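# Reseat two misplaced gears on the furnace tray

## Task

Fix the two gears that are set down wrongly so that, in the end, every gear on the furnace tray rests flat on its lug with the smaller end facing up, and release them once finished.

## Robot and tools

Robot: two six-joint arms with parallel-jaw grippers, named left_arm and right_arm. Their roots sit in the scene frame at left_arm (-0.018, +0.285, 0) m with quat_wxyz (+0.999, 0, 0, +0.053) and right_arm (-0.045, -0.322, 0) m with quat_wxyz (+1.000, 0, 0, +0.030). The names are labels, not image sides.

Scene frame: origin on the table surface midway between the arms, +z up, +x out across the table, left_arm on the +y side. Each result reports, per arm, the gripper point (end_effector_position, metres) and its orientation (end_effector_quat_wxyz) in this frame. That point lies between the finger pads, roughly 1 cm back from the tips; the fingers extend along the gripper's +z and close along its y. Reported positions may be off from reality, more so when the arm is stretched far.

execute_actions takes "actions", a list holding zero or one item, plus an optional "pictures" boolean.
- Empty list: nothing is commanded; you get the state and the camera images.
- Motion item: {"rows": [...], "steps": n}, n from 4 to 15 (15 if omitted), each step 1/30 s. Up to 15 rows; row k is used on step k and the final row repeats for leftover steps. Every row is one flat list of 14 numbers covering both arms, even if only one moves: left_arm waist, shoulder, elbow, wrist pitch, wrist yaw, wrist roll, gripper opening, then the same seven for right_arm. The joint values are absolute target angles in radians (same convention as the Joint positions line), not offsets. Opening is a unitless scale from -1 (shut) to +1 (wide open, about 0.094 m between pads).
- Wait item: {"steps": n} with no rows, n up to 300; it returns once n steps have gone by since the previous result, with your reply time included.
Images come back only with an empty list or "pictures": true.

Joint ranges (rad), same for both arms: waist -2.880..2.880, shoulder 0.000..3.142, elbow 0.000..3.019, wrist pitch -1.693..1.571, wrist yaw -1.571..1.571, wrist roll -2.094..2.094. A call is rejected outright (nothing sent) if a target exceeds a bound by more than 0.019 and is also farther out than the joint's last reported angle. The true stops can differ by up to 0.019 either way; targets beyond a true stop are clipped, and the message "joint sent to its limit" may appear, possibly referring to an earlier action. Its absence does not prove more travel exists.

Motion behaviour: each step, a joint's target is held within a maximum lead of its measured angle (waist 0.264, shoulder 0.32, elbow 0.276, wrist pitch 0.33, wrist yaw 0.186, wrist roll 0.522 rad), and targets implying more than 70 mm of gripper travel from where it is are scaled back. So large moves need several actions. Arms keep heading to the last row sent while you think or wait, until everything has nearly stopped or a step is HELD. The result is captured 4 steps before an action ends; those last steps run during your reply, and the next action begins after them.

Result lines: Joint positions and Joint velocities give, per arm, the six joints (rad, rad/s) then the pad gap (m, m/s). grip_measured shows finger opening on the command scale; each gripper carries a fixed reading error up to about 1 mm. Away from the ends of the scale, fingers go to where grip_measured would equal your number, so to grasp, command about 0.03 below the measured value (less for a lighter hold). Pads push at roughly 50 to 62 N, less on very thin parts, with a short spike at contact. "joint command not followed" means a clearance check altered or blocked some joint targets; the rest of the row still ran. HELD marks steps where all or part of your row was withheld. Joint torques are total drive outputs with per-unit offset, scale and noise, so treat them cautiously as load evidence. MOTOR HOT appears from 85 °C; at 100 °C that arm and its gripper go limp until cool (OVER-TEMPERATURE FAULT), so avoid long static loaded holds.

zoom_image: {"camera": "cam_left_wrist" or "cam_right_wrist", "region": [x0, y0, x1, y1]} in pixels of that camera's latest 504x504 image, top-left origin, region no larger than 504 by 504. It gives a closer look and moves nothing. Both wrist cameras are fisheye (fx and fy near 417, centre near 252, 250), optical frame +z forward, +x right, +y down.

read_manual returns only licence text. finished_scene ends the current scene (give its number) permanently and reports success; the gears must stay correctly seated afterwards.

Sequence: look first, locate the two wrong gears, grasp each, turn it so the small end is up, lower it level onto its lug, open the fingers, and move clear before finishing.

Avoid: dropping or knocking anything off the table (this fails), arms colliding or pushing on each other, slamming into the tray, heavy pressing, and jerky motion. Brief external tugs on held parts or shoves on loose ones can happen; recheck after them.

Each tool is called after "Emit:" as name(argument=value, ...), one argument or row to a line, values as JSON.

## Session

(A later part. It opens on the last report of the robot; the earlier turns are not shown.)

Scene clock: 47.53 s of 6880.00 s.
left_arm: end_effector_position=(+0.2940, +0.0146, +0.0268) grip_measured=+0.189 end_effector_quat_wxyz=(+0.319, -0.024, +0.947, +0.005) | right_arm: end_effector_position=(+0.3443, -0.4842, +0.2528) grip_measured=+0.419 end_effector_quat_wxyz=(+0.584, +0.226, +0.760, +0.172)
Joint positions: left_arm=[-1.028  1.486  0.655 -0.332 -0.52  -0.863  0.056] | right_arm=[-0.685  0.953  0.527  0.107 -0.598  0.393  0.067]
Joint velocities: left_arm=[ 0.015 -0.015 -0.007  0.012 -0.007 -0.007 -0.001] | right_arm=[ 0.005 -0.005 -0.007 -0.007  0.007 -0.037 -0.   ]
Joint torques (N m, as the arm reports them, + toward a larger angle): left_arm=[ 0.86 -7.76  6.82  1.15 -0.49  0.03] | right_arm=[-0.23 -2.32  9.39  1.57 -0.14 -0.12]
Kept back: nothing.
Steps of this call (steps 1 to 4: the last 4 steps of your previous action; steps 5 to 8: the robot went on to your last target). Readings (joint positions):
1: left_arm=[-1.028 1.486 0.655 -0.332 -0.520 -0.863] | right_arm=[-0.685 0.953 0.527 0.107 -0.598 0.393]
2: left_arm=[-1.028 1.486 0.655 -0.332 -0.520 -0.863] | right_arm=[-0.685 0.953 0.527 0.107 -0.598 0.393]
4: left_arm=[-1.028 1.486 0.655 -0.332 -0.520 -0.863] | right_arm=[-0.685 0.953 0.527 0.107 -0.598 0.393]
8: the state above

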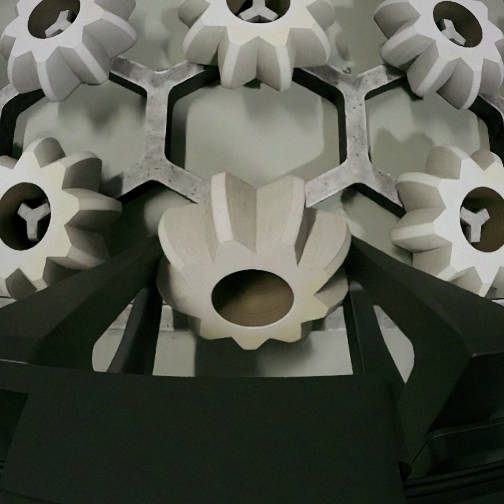

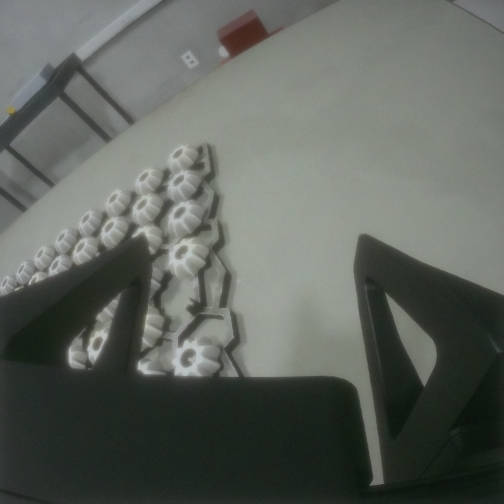

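Emit:
execute_actions(
  actions=[
    {"rows":[[-1.028,1.475,0.685,-0.345,-0.52,-0.86,0.15,-0.68,0.95,0.53,0.1,-0.6,0.39,0.42],[-1.028,1.465,0.70,-0.357,-0.52,-0.86,0.15,-0.68,0.95,0.53,0.1,-0.6,0.39,0.42],[-1.028,1.456,0.706,-0.369,-0.52,-0.86,0.15,-0.68,0.95,0.53,0.1,-0.6,0.39,0.42],[-1.028,1.447,0.71,-0.381,-0.52,-0.86,0.15,-0.68,0.95,0.53,0.1,-0.6,0.39,0.42],[-1.028,1.438,0.714,-0.393,-0.52,-0.86,0.15,-0.68,0.95,0.53,0.1,-0.6,0.39,0.42],[-1.028,1.429,0.718,-0.405,-0.52,-0.86,0.15,-0.68,0.95,0.53,0.1,-0.6,0.39,0.42],[-1.028,1.42,0.722,-0.417,-0.52,-0.86,0.15,-0.68,0.95,0.53,0.1,-0.6,0.39,0.42],[-1.028,1.411,0.726,-0.429,-0.52,-0.86,0.15,-0.68,0.95,0.53,0.1,-0.6,0.39,0.42],[-1.028,1.402,0.73,-0.441,-0.52,-0.86,0.15,-0.68,0.95,0.53,0.1,-0.6,0.39,0.42],[-1.028,1.395,0.735,-0.453,-0.52,-0.86,0.15,-0.68,0.95,0.53,0.1,-0.6,0.39,0.42],[-1.026,1.39,0.742,-0.465,-0.515,-0.86,0.15,-0.68,0.95,0.53,0.1,-0.6,0.39,0.42],[-1.02,1.39,0.755,-0.485,-0.50,-0.855,0.15,-0.68,0.95,0.53,0.1,-0.6,0.39,0.42],[-1.01,1.395,0.775,-0.515,-0.475,-0.85,0.15,-0.68,0.95,0.53,0.1,-0.6,0.39,0.42],[-0.997,1.405,0.797,-0.55,-0.445,-0.843,0.15,-0.68,0.95,0.53,0.1,-0.6,0.39,0.42],[-0.983,1.418,0.82,-0.585,-0.412,-0.836,0.15,-0.68,0.95,0.53,0.1,-0.6,0.39,0.42]],"steps":15},
  ],
)

Emit:
execute_actions(
  actions=[
    {"rows":[[-0.969,1.431,0.843,-0.62,-0.379,-0.829,0.15,-0.68,0.95,0.53,0.1,-0.6,0.39,0.42],[-0.955,1.444,0.866,-0.655,-0.346,-0.822,0.15,-0.68,0.95,0.53,0.1,-0.6,0.39,0.42],[-0.941,1.457,0.889,-0.69,-0.313,-0.815,0.15,-0.68,0.95,0.53,0.1,-0.6,0.39,0.42],[-0.927,1.47,0.912,-0.725,-0.28,-0.808,0.15,-0.68,0.95,0.53,0.1,-0.6,0.39,0.42],[-0.913,1.483,0.935,-0.76,-0.247,-0.801,0.15,-0.68,0.95,0.53,0.1,-0.6,0.39,0.42],[-0.899,1.496,0.957,-0.795,-0.214,-0.794,0.15,-0.68,0.95,0.53,0.1,-0.6,0.39,0.42],[-0.885,1.509,0.979,-0.83,-0.181,-0.787,0.15,-0.68,0.95,0.53,0.1,-0.6,0.39,0.42],[-0.871,1.522,1.0,-0.865,-0.148,-0.78,0.15,-0.68,0.95,0.53,0.1,-0.6,0.39,0.42],[-0.857,1.535,1.02,-0.90,-0.115,-0.773,0.15,-0.68,0.95,0.53,0.1,-0.6,0.39,0.42],[-0.843,1.548,1.04,-0.932,-0.085,-0.766,0.15,-0.68,0.95,0.53,0.1,-0.6,0.39,0.42],[-0.83,1.561,1.057,-0.962,-0.058,-0.759,0.15,-0.68,0.95,0.53,0.1,-0.6,0.39,0.42],[-0.819,1.573,1.07,-0.988,-0.035,-0.752,0.15,-0.68,0.95,0.53,0.1,-0.6,0.39,0.42],[-0.81,1.584,1.08,-1.008,-0.017,-0.745,0.15,-0.68,0.95,0.53,0.1,-0.6,0.39,0.42],[-0.804,1.594,1.087,-1.02,-0.004,-0.74,0.15,-0.68,0.95,0.53,0.1,-0.6,0.39,0.42],[-0.80,1.603,1.09,-1.027,0.003,-0.735,0.15,-0.68,0.95,0.53,0.1,-0.6,0.39,0.42]],"steps":15},
  ],
)

Emit:
execute_actions(
  actions=[
    {"steps":18},
  ],
  pictures=true,
)

Scene clock: 48.83 s of 6880.00 s.
left_arm: end_effector_position=(+0.2867, +0.0232, +0.0403) grip_measured=+0.189 end_effector_quat_wxyz=(+0.305, -0.018, +0.952, +0.021) | right_arm: end_effector_position=(+0.3443, -0.4842, +0.2528) grip_measured=+0.419 end_effector_quat_wxyz=(+0.584, +0.226, +0.760, +0.172)
Joint positions: left_arm=[-1.028  1.436  0.667 -0.437 -0.516 -0.863  0.056] | right_arm=[-0.685  0.953  0.527  0.107 -0.598  0.393  0.067]
Joint velocities: left_arm=[ 0.005 -0.269  0.1   -0.364  0.081 -0.066 -0.001] | right_arm=[-0.005  0.005 -0.012  0.002 -0.007 -0.051  0.   ]
Joint torques (N m, as the arm reports them, + toward a larger angle): left_arm=[  0.96 -10.33  14.27   0.8   -0.57  -0.04] | right_arm=[-0.3  -2.31  9.44  1.59 -0.14 -0.12]
Steps of this call (steps 1 to 15: the robot went on to your last target; steps 16 to 28: nothing new was sent; steps 29 to 39: the first 11 steps of this action). Readings (joint positions):
29: left_arm=[-1.028 1.486 0.655 -0.332 -0.520 -0.863] | right_arm=[-0.685 0.953 0.527 0.107 -0.598 0.393]
30: left_arm=[-1.028 1.485 0.656 -0.334 -0.520 -0.863] | right_arm=[-0.685 0.953 0.527 0.107 -0.598 0.393]
32: left_arm=[-1.028 1.483 0.660 -0.350 -0.519 -0.863] | right_arm=[-0.685 0.953 0.527 0.107 -0.598 0.393]
36: left_arm=[-1.028 1.463 0.662 -0.399 -0.518 -0.863] | right_arm=[-0.685 0.953 0.527 0.107 -0.598 0.393]
39: the state above

Scene clock: 49.33 s of 6880.00 s.
left_arm: end_effector_position=(+0.3070, +0.0002, +0.0706) grip_measured=+0.189 end_effector_quat_wxyz=(+0.077, -0.025, +0.997, -0.018) | right_arm: end_effector_position=(+0.3443, -0.4842, +0.2528) grip_measured=+0.419 end_effector_quat_wxyz=(+0.584, +0.226, +0.760, +0.172)
Joint positions: left_arm=[-0.858  1.523  0.977 -0.888 -0.083 -0.796  0.056] | right_arm=[-0.685  0.953  0.527  0.107 -0.598  0.393  0.067]
Joint velocities: left_arm=[ 0.386  0.386  0.505 -0.921  0.652  0.11  -0.001] | right_arm=[ 0.005 -0.005 -0.002 -0.022  0.007 -0.081 -0.   ]
Joint torques (N m, as the arm reports them, + toward a larger angle): left_arm=[ 0.65 -9.58 13.25  0.12 -0.3   0.02] | right_arm=[-0.37 -2.38  9.42  1.61 -0.14 -0.12]
Steps of this call (steps 1 to 4: the last 4 steps of your previous action; steps 5 to 15: the first 11 steps of this action). Readings (joint positions):
5: left_arm=[-1.008 1.421 0.737 -0.555 -0.401 -0.855] | right_arm=[-0.685 0.953 0.527 0.107 -0.598 0.393]
6: left_arm=[-0.997 1.423 0.760 -0.587 -0.368 -0.850] | right_arm=[-0.685 0.953 0.527 0.107 -0.598 0.393]
8: left_arm=[-0.969 1.434 0.812 -0.653 -0.304 -0.840] | right_arm=[-0.685 0.953 0.527 0.107 -0.598 0.393]
12: left_arm=[-0.904 1.481 0.915 -0.787 -0.175 -0.816] | right_arm=[-0.685 0.953 0.527 0.107 -0.598 0.393]
15: the state above

Scene clock: 49.93 s of 6880.00 s.
left_arm: end_effector_position=(+0.3063, +0.0174, +0.0562) grip_measured=+0.189 end_effector_quat_wxyz=(-0.004, -0.028, +1.000, +0.004) | right_arm: end_effector_position=(+0.3443, -0.4842, +0.2528) grip_measured=+0.419 end_effector_quat_wxyz=(+0.584, +0.226, +0.760, +0.172)
Joint positions: left_arm=[-0.796  1.6    1.033 -1.016 -0.    -0.746  0.056] | right_arm=[-0.685  0.953  0.527  0.107 -0.598  0.393  0.067]
Joint velocities: left_arm=[-0.024 -0.005 -0.002  0.002  0.037  0.007 -0.001] | right_arm=[-0.005  0.005 -0.002 -0.007  0.037  0.037  0.   ]
Joint torques (N m, as the arm reports them, + toward a larger angle): left_arm=[  0.31 -10.96  13.68  -0.4    0.01   0.04] | right_arm=[-0.22 -2.54  9.44  1.58 -0.14 -0.12]
Kept back: nothing.
Steps of this call (steps 1 to 4: the last 4 steps of your previous action; steps 5 to 18: the robot went on to your last target). Readings (joint positions):
1: left_arm=[-0.845 1.537 0.994 -0.919 -0.057 -0.789] | right_arm=[-0.685 0.953 0.527 0.107 -0.598 0.393]
2: left_arm=[-0.832 1.550 1.007 -0.946 -0.036 -0.783] | right_arm=[-0.685 0.953 0.527 0.107 -0.598 0.393]
4: left_arm=[-0.811 1.574 1.026 -0.986 -0.009 -0.770] | right_arm=[-0.685 0.953 0.527 0.107 -0.598 0.393]
8: left_arm=[-0.796 1.598 1.033 -1.012 -0.002 -0.755] | right_arm=[-0.685 0.953 0.527 0.107 -0.598 0.393]
18: the state above

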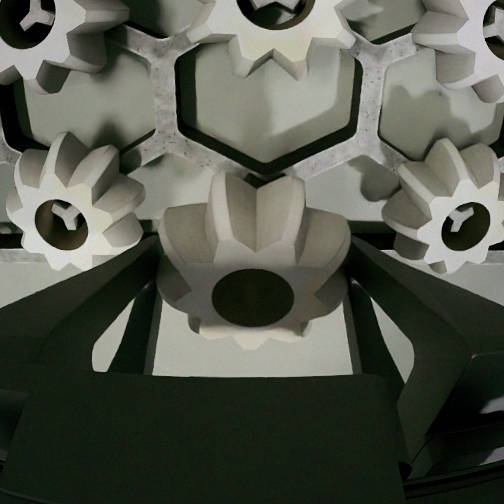

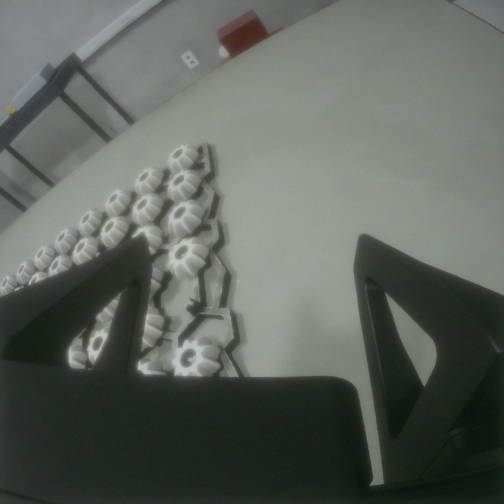

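Emit:
execute_actions(
  actions=[
    {"rows":[[-0.805,1.614,1.06,-1.0,0,-0.745,0.15,-0.68,0.95,0.53,0.1,-0.6,0.39,0.42],[-0.808,1.62,1.045,-0.99,0,-0.745,0.15,-0.68,0.95,0.53,0.1,-0.6,0.39,0.42],[-0.808,1.625,1.035,-0.98,0,-0.745,0.15,-0.68,0.95,0.53,0.1,-0.6,0.39,0.42],[-0.808,1.63,1.03,-0.97,0,-0.745,0.15,-0.68,0.95,0.53,0.1,-0.6,0.39,0.42],[-0.808,1.634,1.027,-0.962,0,-0.745,0.15,-0.68,0.95,0.53,0.1,-0.6,0.39,0.42]],"steps":15},
  ],
)

Emit:
execute_actions(
  actions=[
    {"steps":10},
  ],
  pictures=true,
)

Scene clock: 50.67 s of 6880.00 s.
left_arm: end_effector_position=(+0.3090, +0.0123, +0.0446) grip_measured=+0.189 end_effector_quat_wxyz=(-0.000, -0.025, +1.000, +0.000) | right_arm: end_effector_position=(+0.3443, -0.4842, +0.2528) grip_measured=+0.419 end_effector_quat_wxyz=(+0.584, +0.226, +0.760, +0.172)
Joint positions: left_arm=[-0.801  1.624  1.027 -0.975 -0.    -0.745  0.056] | right_arm=[-0.685  0.953  0.527  0.107 -0.598  0.393  0.067]
Joint velocities: left_arm=[-0.005  0.024 -0.037 -0.012  0.022 -0.022 -0.   ] | right_arm=[ 0.005 -0.005 -0.007 -0.012 -0.037 -0.066  0.001]
Joint torques (N m, as the arm reports them, + toward a larger angle): left_arm=[  0.2  -10.33   8.47   0.72  -0.14  -0.08] | right_arm=[-0.38 -2.4   9.42  1.6  -0.14 -0.11]
Steps of this call (steps 1 to 11: the robot went on to your last target; steps 12 to 22: the first 11 steps of this action). Readings (joint positions):
12: left_arm=[-0.796 1.600 1.033 -1.015 -0.000 -0.745] | right_arm=[-0.685 0.953 0.527 0.107 -0.598 0.393]
13: left_arm=[-0.796 1.600 1.033 -1.013 -0.000 -0.745] | right_arm=[-0.685 0.953 0.527 0.107 -0.598 0.393]
15: left_arm=[-0.798 1.604 1.033 -1.001 -0.000 -0.745] | right_arm=[-0.685 0.953 0.527 0.107 -0.598 0.393]
19: left_arm=[-0.800 1.618 1.032 -0.977 -0.000 -0.745] | right_arm=[-0.685 0.953 0.527 0.107 -0.598 0.393]
22: the state above

Scene clock: 51.00 s of 6880.00 s.
left_arm: end_effector_position=(+0.3080, +0.0131, +0.0434) grip_measured=+0.189 end_effector_quat_wxyz=(-0.002, -0.025, +1.000, +0.002) | right_arm: end_effector_position=(+0.3443, -0.4842, +0.2528) grip_measured=+0.419 end_effector_quat_wxyz=(+0.584, +0.226, +0.760, +0.172)
Joint positions: left_arm=[-0.801  1.624  1.024 -0.975 -0.    -0.745  0.056] | right_arm=[-0.685  0.953  0.527  0.107 -0.598  0.393  0.067]
Joint velocities: left_arm=[-0.005 -0.005 -0.012 -0.007  0.037  0.022 -0.   ] | right_arm=[ 0.005  0.005 -0.002  0.012 -0.066 -0.066  0.   ]
Joint torques (N m, as the arm reports them, + toward a larger angle): left_arm=[  0.16 -10.6    8.43   0.79  -0.13  -0.07] | right_arm=[-0.42 -2.38  9.47  1.58 -0.14 -0.13]
Kept back: nothing.
Steps of this call (steps 1 to 4: the last 4 steps of your previous action; steps 5 to 10: the robot went on to your last target). Readings (joint positions):
1: left_arm=[-0.801 1.624 1.025 -0.975 -0.000 -0.745] | right_arm=[-0.685 0.953 0.527 0.107 -0.598 0.393]
2: left_arm=[-0.801 1.624 1.025 -0.975 -0.000 -0.745] | right_arm=[-0.685 0.953 0.527 0.107 -0.598 0.393]
4: left_arm=[-0.801 1.624 1.024 -0.975 -0.000 -0.745] | right_arm=[-0.685 0.953 0.527 0.107 -0.598 0.393]
8: left_arm=[-0.801 1.624 1.024 -0.975 -0.000 -0.745] | right_arm=[-0.685 0.953 0.527 0.107 -0.598 0.393]
10: the state above

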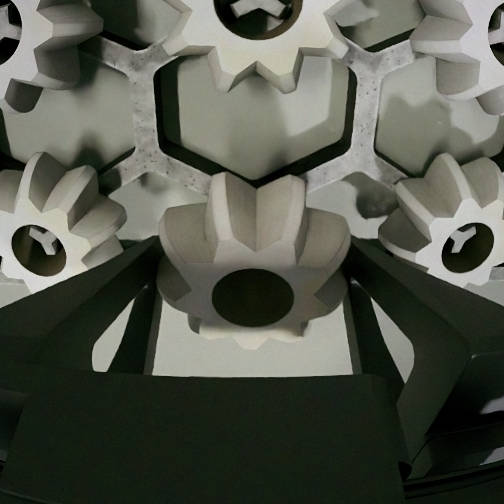

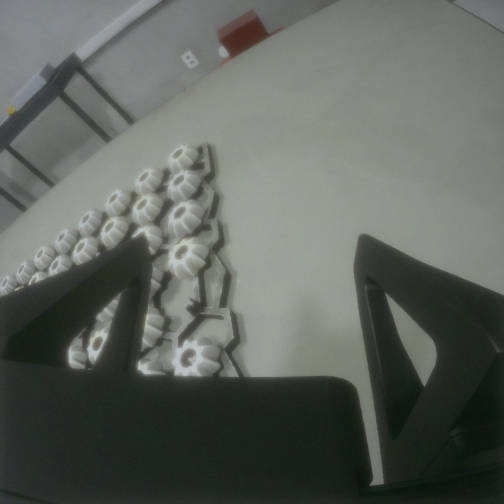

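Emit:
execute_actions(
  actions=[
    {"rows":[[-0.806,1.641,1.026,-0.958,0,-0.745,0.15,-0.68,0.95,0.53,0.1,-0.6,0.39,0.42],[-0.806,1.644,1.024,-0.953,0,-0.745,0.15,-0.68,0.95,0.53,0.1,-0.6,0.39,0.42],[-0.806,1.647,1.022,-0.948,0,-0.745,0.15,-0.68,0.95,0.53,0.1,-0.6,0.39,0.42],[-0.806,1.65,1.02,-0.943,0,-0.745,0.15,-0.68,0.95,0.53,0.1,-0.6,0.39,0.42],[-0.806,1.653,1.018,-0.937,0,-0.745,0.15,-0.68,0.95,0.53,0.1,-0.6,0.39,0.42],[-0.806,1.656,1.016,-0.932,0,-0.745,0.15,-0.68,0.95,0.53,0.1,-0.6,0.39,0.42],[-0.806,1.659,1.014,-0.926,0,-0.745,0.15,-0.68,0.95,0.53,0.1,-0.6,0.39,0.42],[-0.806,1.662,1.012,-0.921,0,-0.745,0.15,-0.68,0.95,0.53,0.1,-0.6,0.39,0.42],[-0.806,1.665,1.010,-0.915,0,-0.745,0.15,-0.68,0.95,0.53,0.1,-0.6,0.39,0.42],[-0.806,1.668,1.007,-0.909,0,-0.745,0.15,-0.68,0.95,0.53,0.1,-0.6,0.39,0.42],[-0.806,1.671,1.004,-0.903,0,-0.745,0.15,-0.68,0.95,0.53,0.1,-0.6,0.39,0.42],[-0.806,1.674,1.001,-0.896,0,-0.745,0.15,-0.68,0.95,0.53,0.1,-0.6,0.39,0.42]],"steps":15},
  ],
)

Emit:
execute_actions(
  actions=[
    {"steps":12},
  ],
  pictures=true,
)

Scene clock: 51.77 s of 6880.00 s.
left_arm: end_effector_position=(+0.3111, +0.0106, +0.0366) grip_measured=+0.189 end_effector_quat_wxyz=(+0.004, -0.025, +1.000, -0.003) | right_arm: end_effector_position=(+0.3443, -0.4842, +0.2528) grip_measured=+0.419 end_effector_quat_wxyz=(+0.584, +0.226, +0.760, +0.172)
Joint positions: left_arm=[-0.801  1.636  1.018 -0.942 -0.001 -0.745  0.056] | right_arm=[-0.685  0.953  0.527  0.107 -0.598  0.393  0.067]
Joint velocities: left_arm=[-0.015  0.005 -0.037  0.12  -0.051  0.081  0.   ] | right_arm=[-0.005  0.005  0.022 -0.012 -0.125 -0.081 -0.   ]
Joint torques (N m, as the arm reports them, + toward a larger angle): left_arm=[-0.06 -9.06  7.14  1.6  -0.05 -0.08] | right_arm=[-0.25 -2.5   9.37  1.58 -0.15 -0.12]
Steps of this call (steps 1 to 12: the robot went on to your last target; steps 13 to 23: the first 11 steps of this action). Readings (joint positions):
13: left_arm=[-0.801 1.624 1.024 -0.975 -0.000 -0.745] | right_arm=[-0.685 0.953 0.527 0.107 -0.598 0.393]
14: left_arm=[-0.801 1.625 1.024 -0.973 -0.000 -0.745] | right_arm=[-0.685 0.953 0.527 0.107 -0.598 0.393]
16: left_arm=[-0.801 1.628 1.024 -0.966 -0.000 -0.745] | right_arm=[-0.685 0.953 0.527 0.107 -0.598 0.393]
20: left_arm=[-0.801 1.636 1.020 -0.948 0.000 -0.745] | right_arm=[-0.685 0.953 0.527 0.107 -0.598 0.393]
23: the state above

Scene clock: 52.17 s of 6880.00 s.
left_arm: end_effector_position=(+0.3086, +0.0121, +0.0214) grip_measured=+0.189 end_effector_quat_wxyz=(-0.000, -0.024, +1.000, +0.001) | right_arm: end_effector_position=(+0.3443, -0.4842, +0.2528) grip_measured=+0.419 end_effector_quat_wxyz=(+0.584, +0.226, +0.760, +0.172)
Joint positions: left_arm=[-0.802  1.661  1.001 -0.912 -0.001 -0.745  0.056] | right_arm=[-0.685  0.953  0.527  0.107 -0.598  0.393  0.067]
Joint velocities: left_arm=[-0.015 -0.015  0.002  0.022  0.037 -0.007  0.001] | right_arm=[-0.005 -0.005 -0.002 -0.007 -0.051  0.066  0.001]
Joint torques (N m, as the arm reports them, + toward a larger angle): left_arm=[  0.3  -10.49   7.89   0.77  -0.08  -0.08] | right_arm=[-0.39 -2.47  9.41  1.59 -0.15 -0.11]
Kept back: nothing.
Steps of this call (steps 1 to 4: the last 4 steps of your previous action; steps 5 to 12: the robot went on to your last target). Readings (joint positions):
1: left_arm=[-0.801 1.636 1.016 -0.937 -0.003 -0.745] | right_arm=[-0.685 0.953 0.527 0.107 -0.598 0.393]
2: left_arm=[-0.801 1.636 1.015 -0.933 -0.004 -0.745] | right_arm=[-0.685 0.953 0.527 0.107 -0.598 0.393]
4: left_arm=[-0.801 1.636 1.012 -0.927 -0.005 -0.745] | right_arm=[-0.685 0.953 0.527 0.107 -0.598 0.393]
8: left_arm=[-0.802 1.650 1.004 -0.915 -0.003 -0.745] | right_arm=[-0.685 0.953 0.527 0.107 -0.598 0.393]
12: the state above

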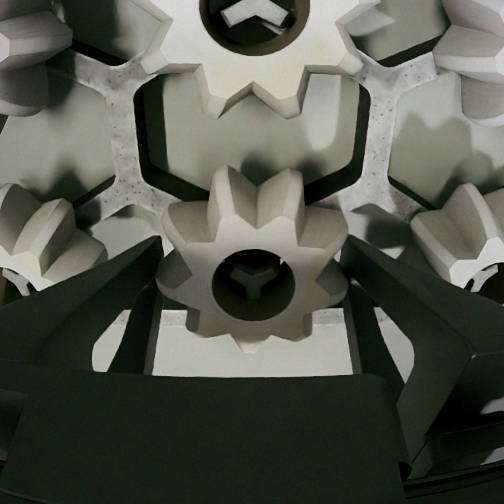

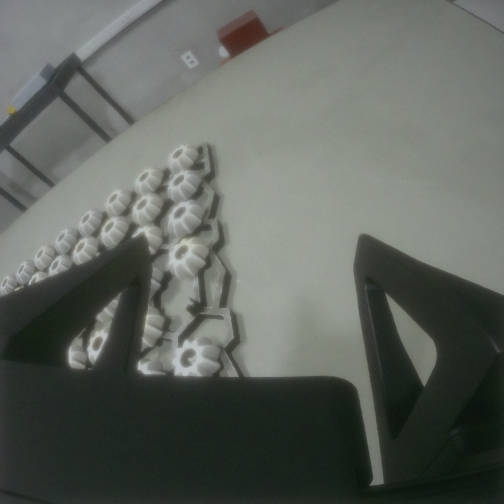

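Emit:
execute_actions(
  actions=[
    {"rows":[[-0.802,1.665,1.01,-0.91,0,-0.745,0.18,-0.68,0.95,0.53,0.1,-0.6,0.39,0.42],[-0.802,1.66,1.02,-0.912,0,-0.745,0.22,-0.68,0.95,0.53,0.1,-0.6,0.39,0.42],[-0.802,1.655,1.03,-0.915,0,-0.745,0.28,-0.68,0.95,0.53,0.1,-0.6,0.39,0.42],[-0.802,1.65,1.04,-0.92,0,-0.745,0.34,-0.68,0.95,0.53,0.1,-0.6,0.39,0.42],[-0.802,1.642,1.05,-0.93,0,-0.745,0.4,-0.68,0.95,0.53,0.1,-0.6,0.39,0.42],[-0.802,1.633,1.058,-0.945,0,-0.745,0.4,-0.68,0.95,0.53,0.1,-0.6,0.39,0.42],[-0.802,1.623,1.066,-0.963,0,-0.745,0.4,-0.68,0.95,0.53,0.1,-0.6,0.39,0.42],[-0.802,1.613,1.074,-0.981,0,-0.745,0.4,-0.68,0.95,0.53,0.1,-0.6,0.39,0.42],[-0.802,1.603,1.082,-0.999,0,-0.745,0.4,-0.68,0.95,0.53,0.1,-0.6,0.39,0.42],[-0.802,1.593,1.09,-1.017,0,-0.745,0.4,-0.68,0.95,0.53,0.1,-0.6,0.39,0.42],[-0.802,1.583,1.098,-1.035,0,-0.745,0.4,-0.68,0.95,0.53,0.1,-0.6,0.39,0.42],[-0.802,1.573,1.106,-1.053,0,-0.745,0.4,-0.68,0.95,0.53,0.1,-0.6,0.39,0.42],[-0.802,1.563,1.114,-1.071,0,-0.745,0.4,-0.68,0.95,0.53,0.1,-0.6,0.39,0.42],[-0.802,1.553,1.122,-1.089,0,-0.745,0.4,-0.68,0.95,0.53,0.1,-0.6,0.39,0.42],[-0.802,1.543,1.13,-1.107,0,-0.745,0.4,-0.68,0.95,0.53,0.1,-0.6,0.39,0.42]],"steps":15},
  ],
)

Emit:
execute_actions(
  actions=[
    {"steps":14},
  ],
  pictures=true,
)

Scene clock: 52.87 s of 6880.00 s.
left_arm: end_effector_position=(+0.3063, +0.0140, +0.0410) grip_measured=+0.398 end_effector_quat_wxyz=(-0.009, -0.024, +1.000, +0.009) | right_arm: end_effector_position=(+0.3443, -0.4842, +0.2528) grip_measured=+0.419 end_effector_quat_wxyz=(+0.584, +0.226, +0.760, +0.172)
Joint positions: left_arm=[-0.802  1.636  1.031 -0.991 -0.001 -0.745  0.066] | right_arm=[-0.685  0.953  0.527  0.107 -0.598  0.393  0.067]
Joint velocities: left_arm=[-0.015 -0.298  0.193 -0.491 -0.037  0.037 -0.003] | right_arm=[-0.005 -0.005 -0.012  0.007  0.037  0.022 -0.001]
Joint torques (N m, as the arm reports them, + toward a larger angle): left_arm=[  0.84 -14.41  13.23  -0.21  -0.11  -0.08] | right_arm=[-0.28 -2.42  9.46  1.56 -0.14 -0.12]
Steps of this call (steps 1 to 10: the robot went on to your last target; steps 11 to 21: the first 11 steps of this action). Readings (joint positions):
11: left_arm=[-0.802 1.661 1.001 -0.911 -0.001 -0.745] | right_arm=[-0.685 0.953 0.527 0.107 -0.598 0.393]
12: left_arm=[-0.802 1.661 1.001 -0.911 -0.001 -0.745] | right_arm=[-0.685 0.953 0.527 0.107 -0.598 0.393]
14: left_arm=[-0.802 1.661 1.001 -0.911 -0.001 -0.745] | right_arm=[-0.685 0.953 0.527 0.107 -0.598 0.393]
18: left_arm=[-0.802 1.657 1.013 -0.942 -0.001 -0.745] | right_arm=[-0.685 0.953 0.527 0.107 -0.598 0.393]
21: the state above

Scene clock: 53.33 s of 6880.00 s.
left_arm: end_effector_position=(+0.3134, +0.0081, +0.1026) grip_measured=+0.398 end_effector_quat_wxyz=(+0.013, -0.024, +1.000, -0.011) | right_arm: end_effector_position=(+0.3443, -0.4842, +0.2528) grip_measured=+0.419 end_effector_quat_wxyz=(+0.584, +0.226, +0.760, +0.172)
Joint positions: left_arm=[-0.802  1.538  1.097 -1.095 -0.001 -0.745  0.066] | right_arm=[-0.685  0.953  0.527  0.107 -0.598  0.393  0.067]
Joint velocities: left_arm=[ 0.005 -0.005 -0.007 -0.007  0.066 -0.037  0.001] | right_arm=[-0.005  0.005  0.002 -0.022  0.051  0.007 -0.   ]
Joint torques (N m, as the arm reports them, + toward a larger angle): left_arm=[  0.74 -10.84  12.14  -0.37  -0.1   -0.07] | right_arm=[-0.32 -2.5   9.4   1.56 -0.14 -0.12]
Kept back: nothing.
Steps of this call (steps 1 to 4: the last 4 steps of your previous action; steps 5 to 14: the robot went on to your last target). Readings (joint positions):
1: left_arm=[-0.802 1.625 1.039 -1.009 -0.001 -0.745] | right_arm=[-0.685 0.953 0.527 0.107 -0.598 0.393]
2: left_arm=[-0.802 1.613 1.048 -1.027 -0.001 -0.745] | right_arm=[-0.685 0.953 0.527 0.107 -0.598 0.393]
4: left_arm=[-0.802 1.586 1.067 -1.062 -0.001 -0.745] | right_arm=[-0.685 0.953 0.527 0.107 -0.598 0.393]
8: left_arm=[-0.802 1.544 1.094 -1.090 -0.001 -0.745] | right_arm=[-0.685 0.953 0.527 0.107 -0.598 0.393]
14: the state above

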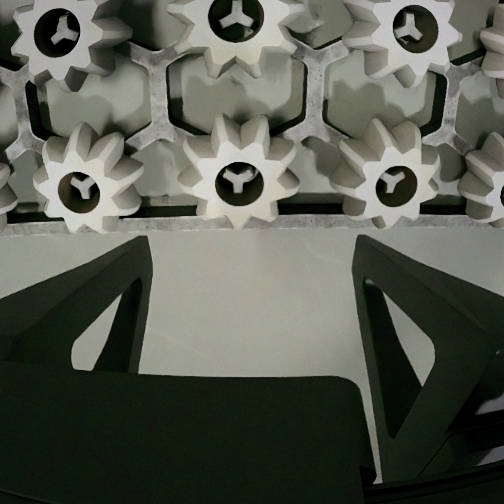

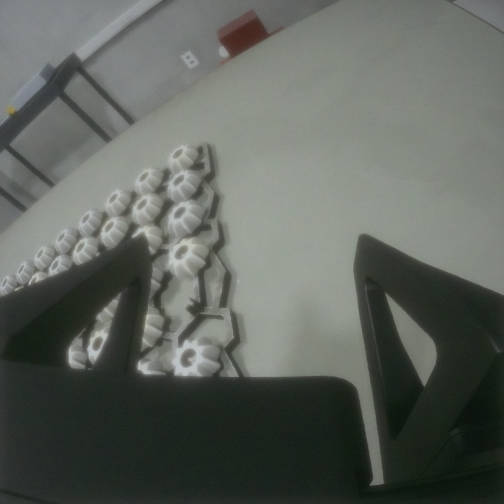

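Emit:
zoom_image(
  camera="cam_left_wrist",
  region=[20,100,460,250],
)

Region (20, 100, 460, 250) of cam_left_wrist's 504x504 image, scaled by 1.145, with more detail than that image has; it fills the top 172 rows of this view, and the rest is white.

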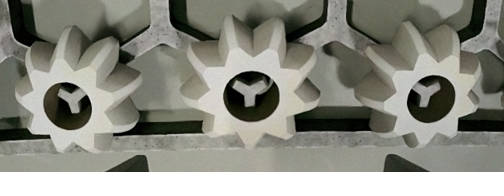

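Looks seated level.

Emit:
finished_scene(
  scene=1,
)

The scene is finished: the task was done.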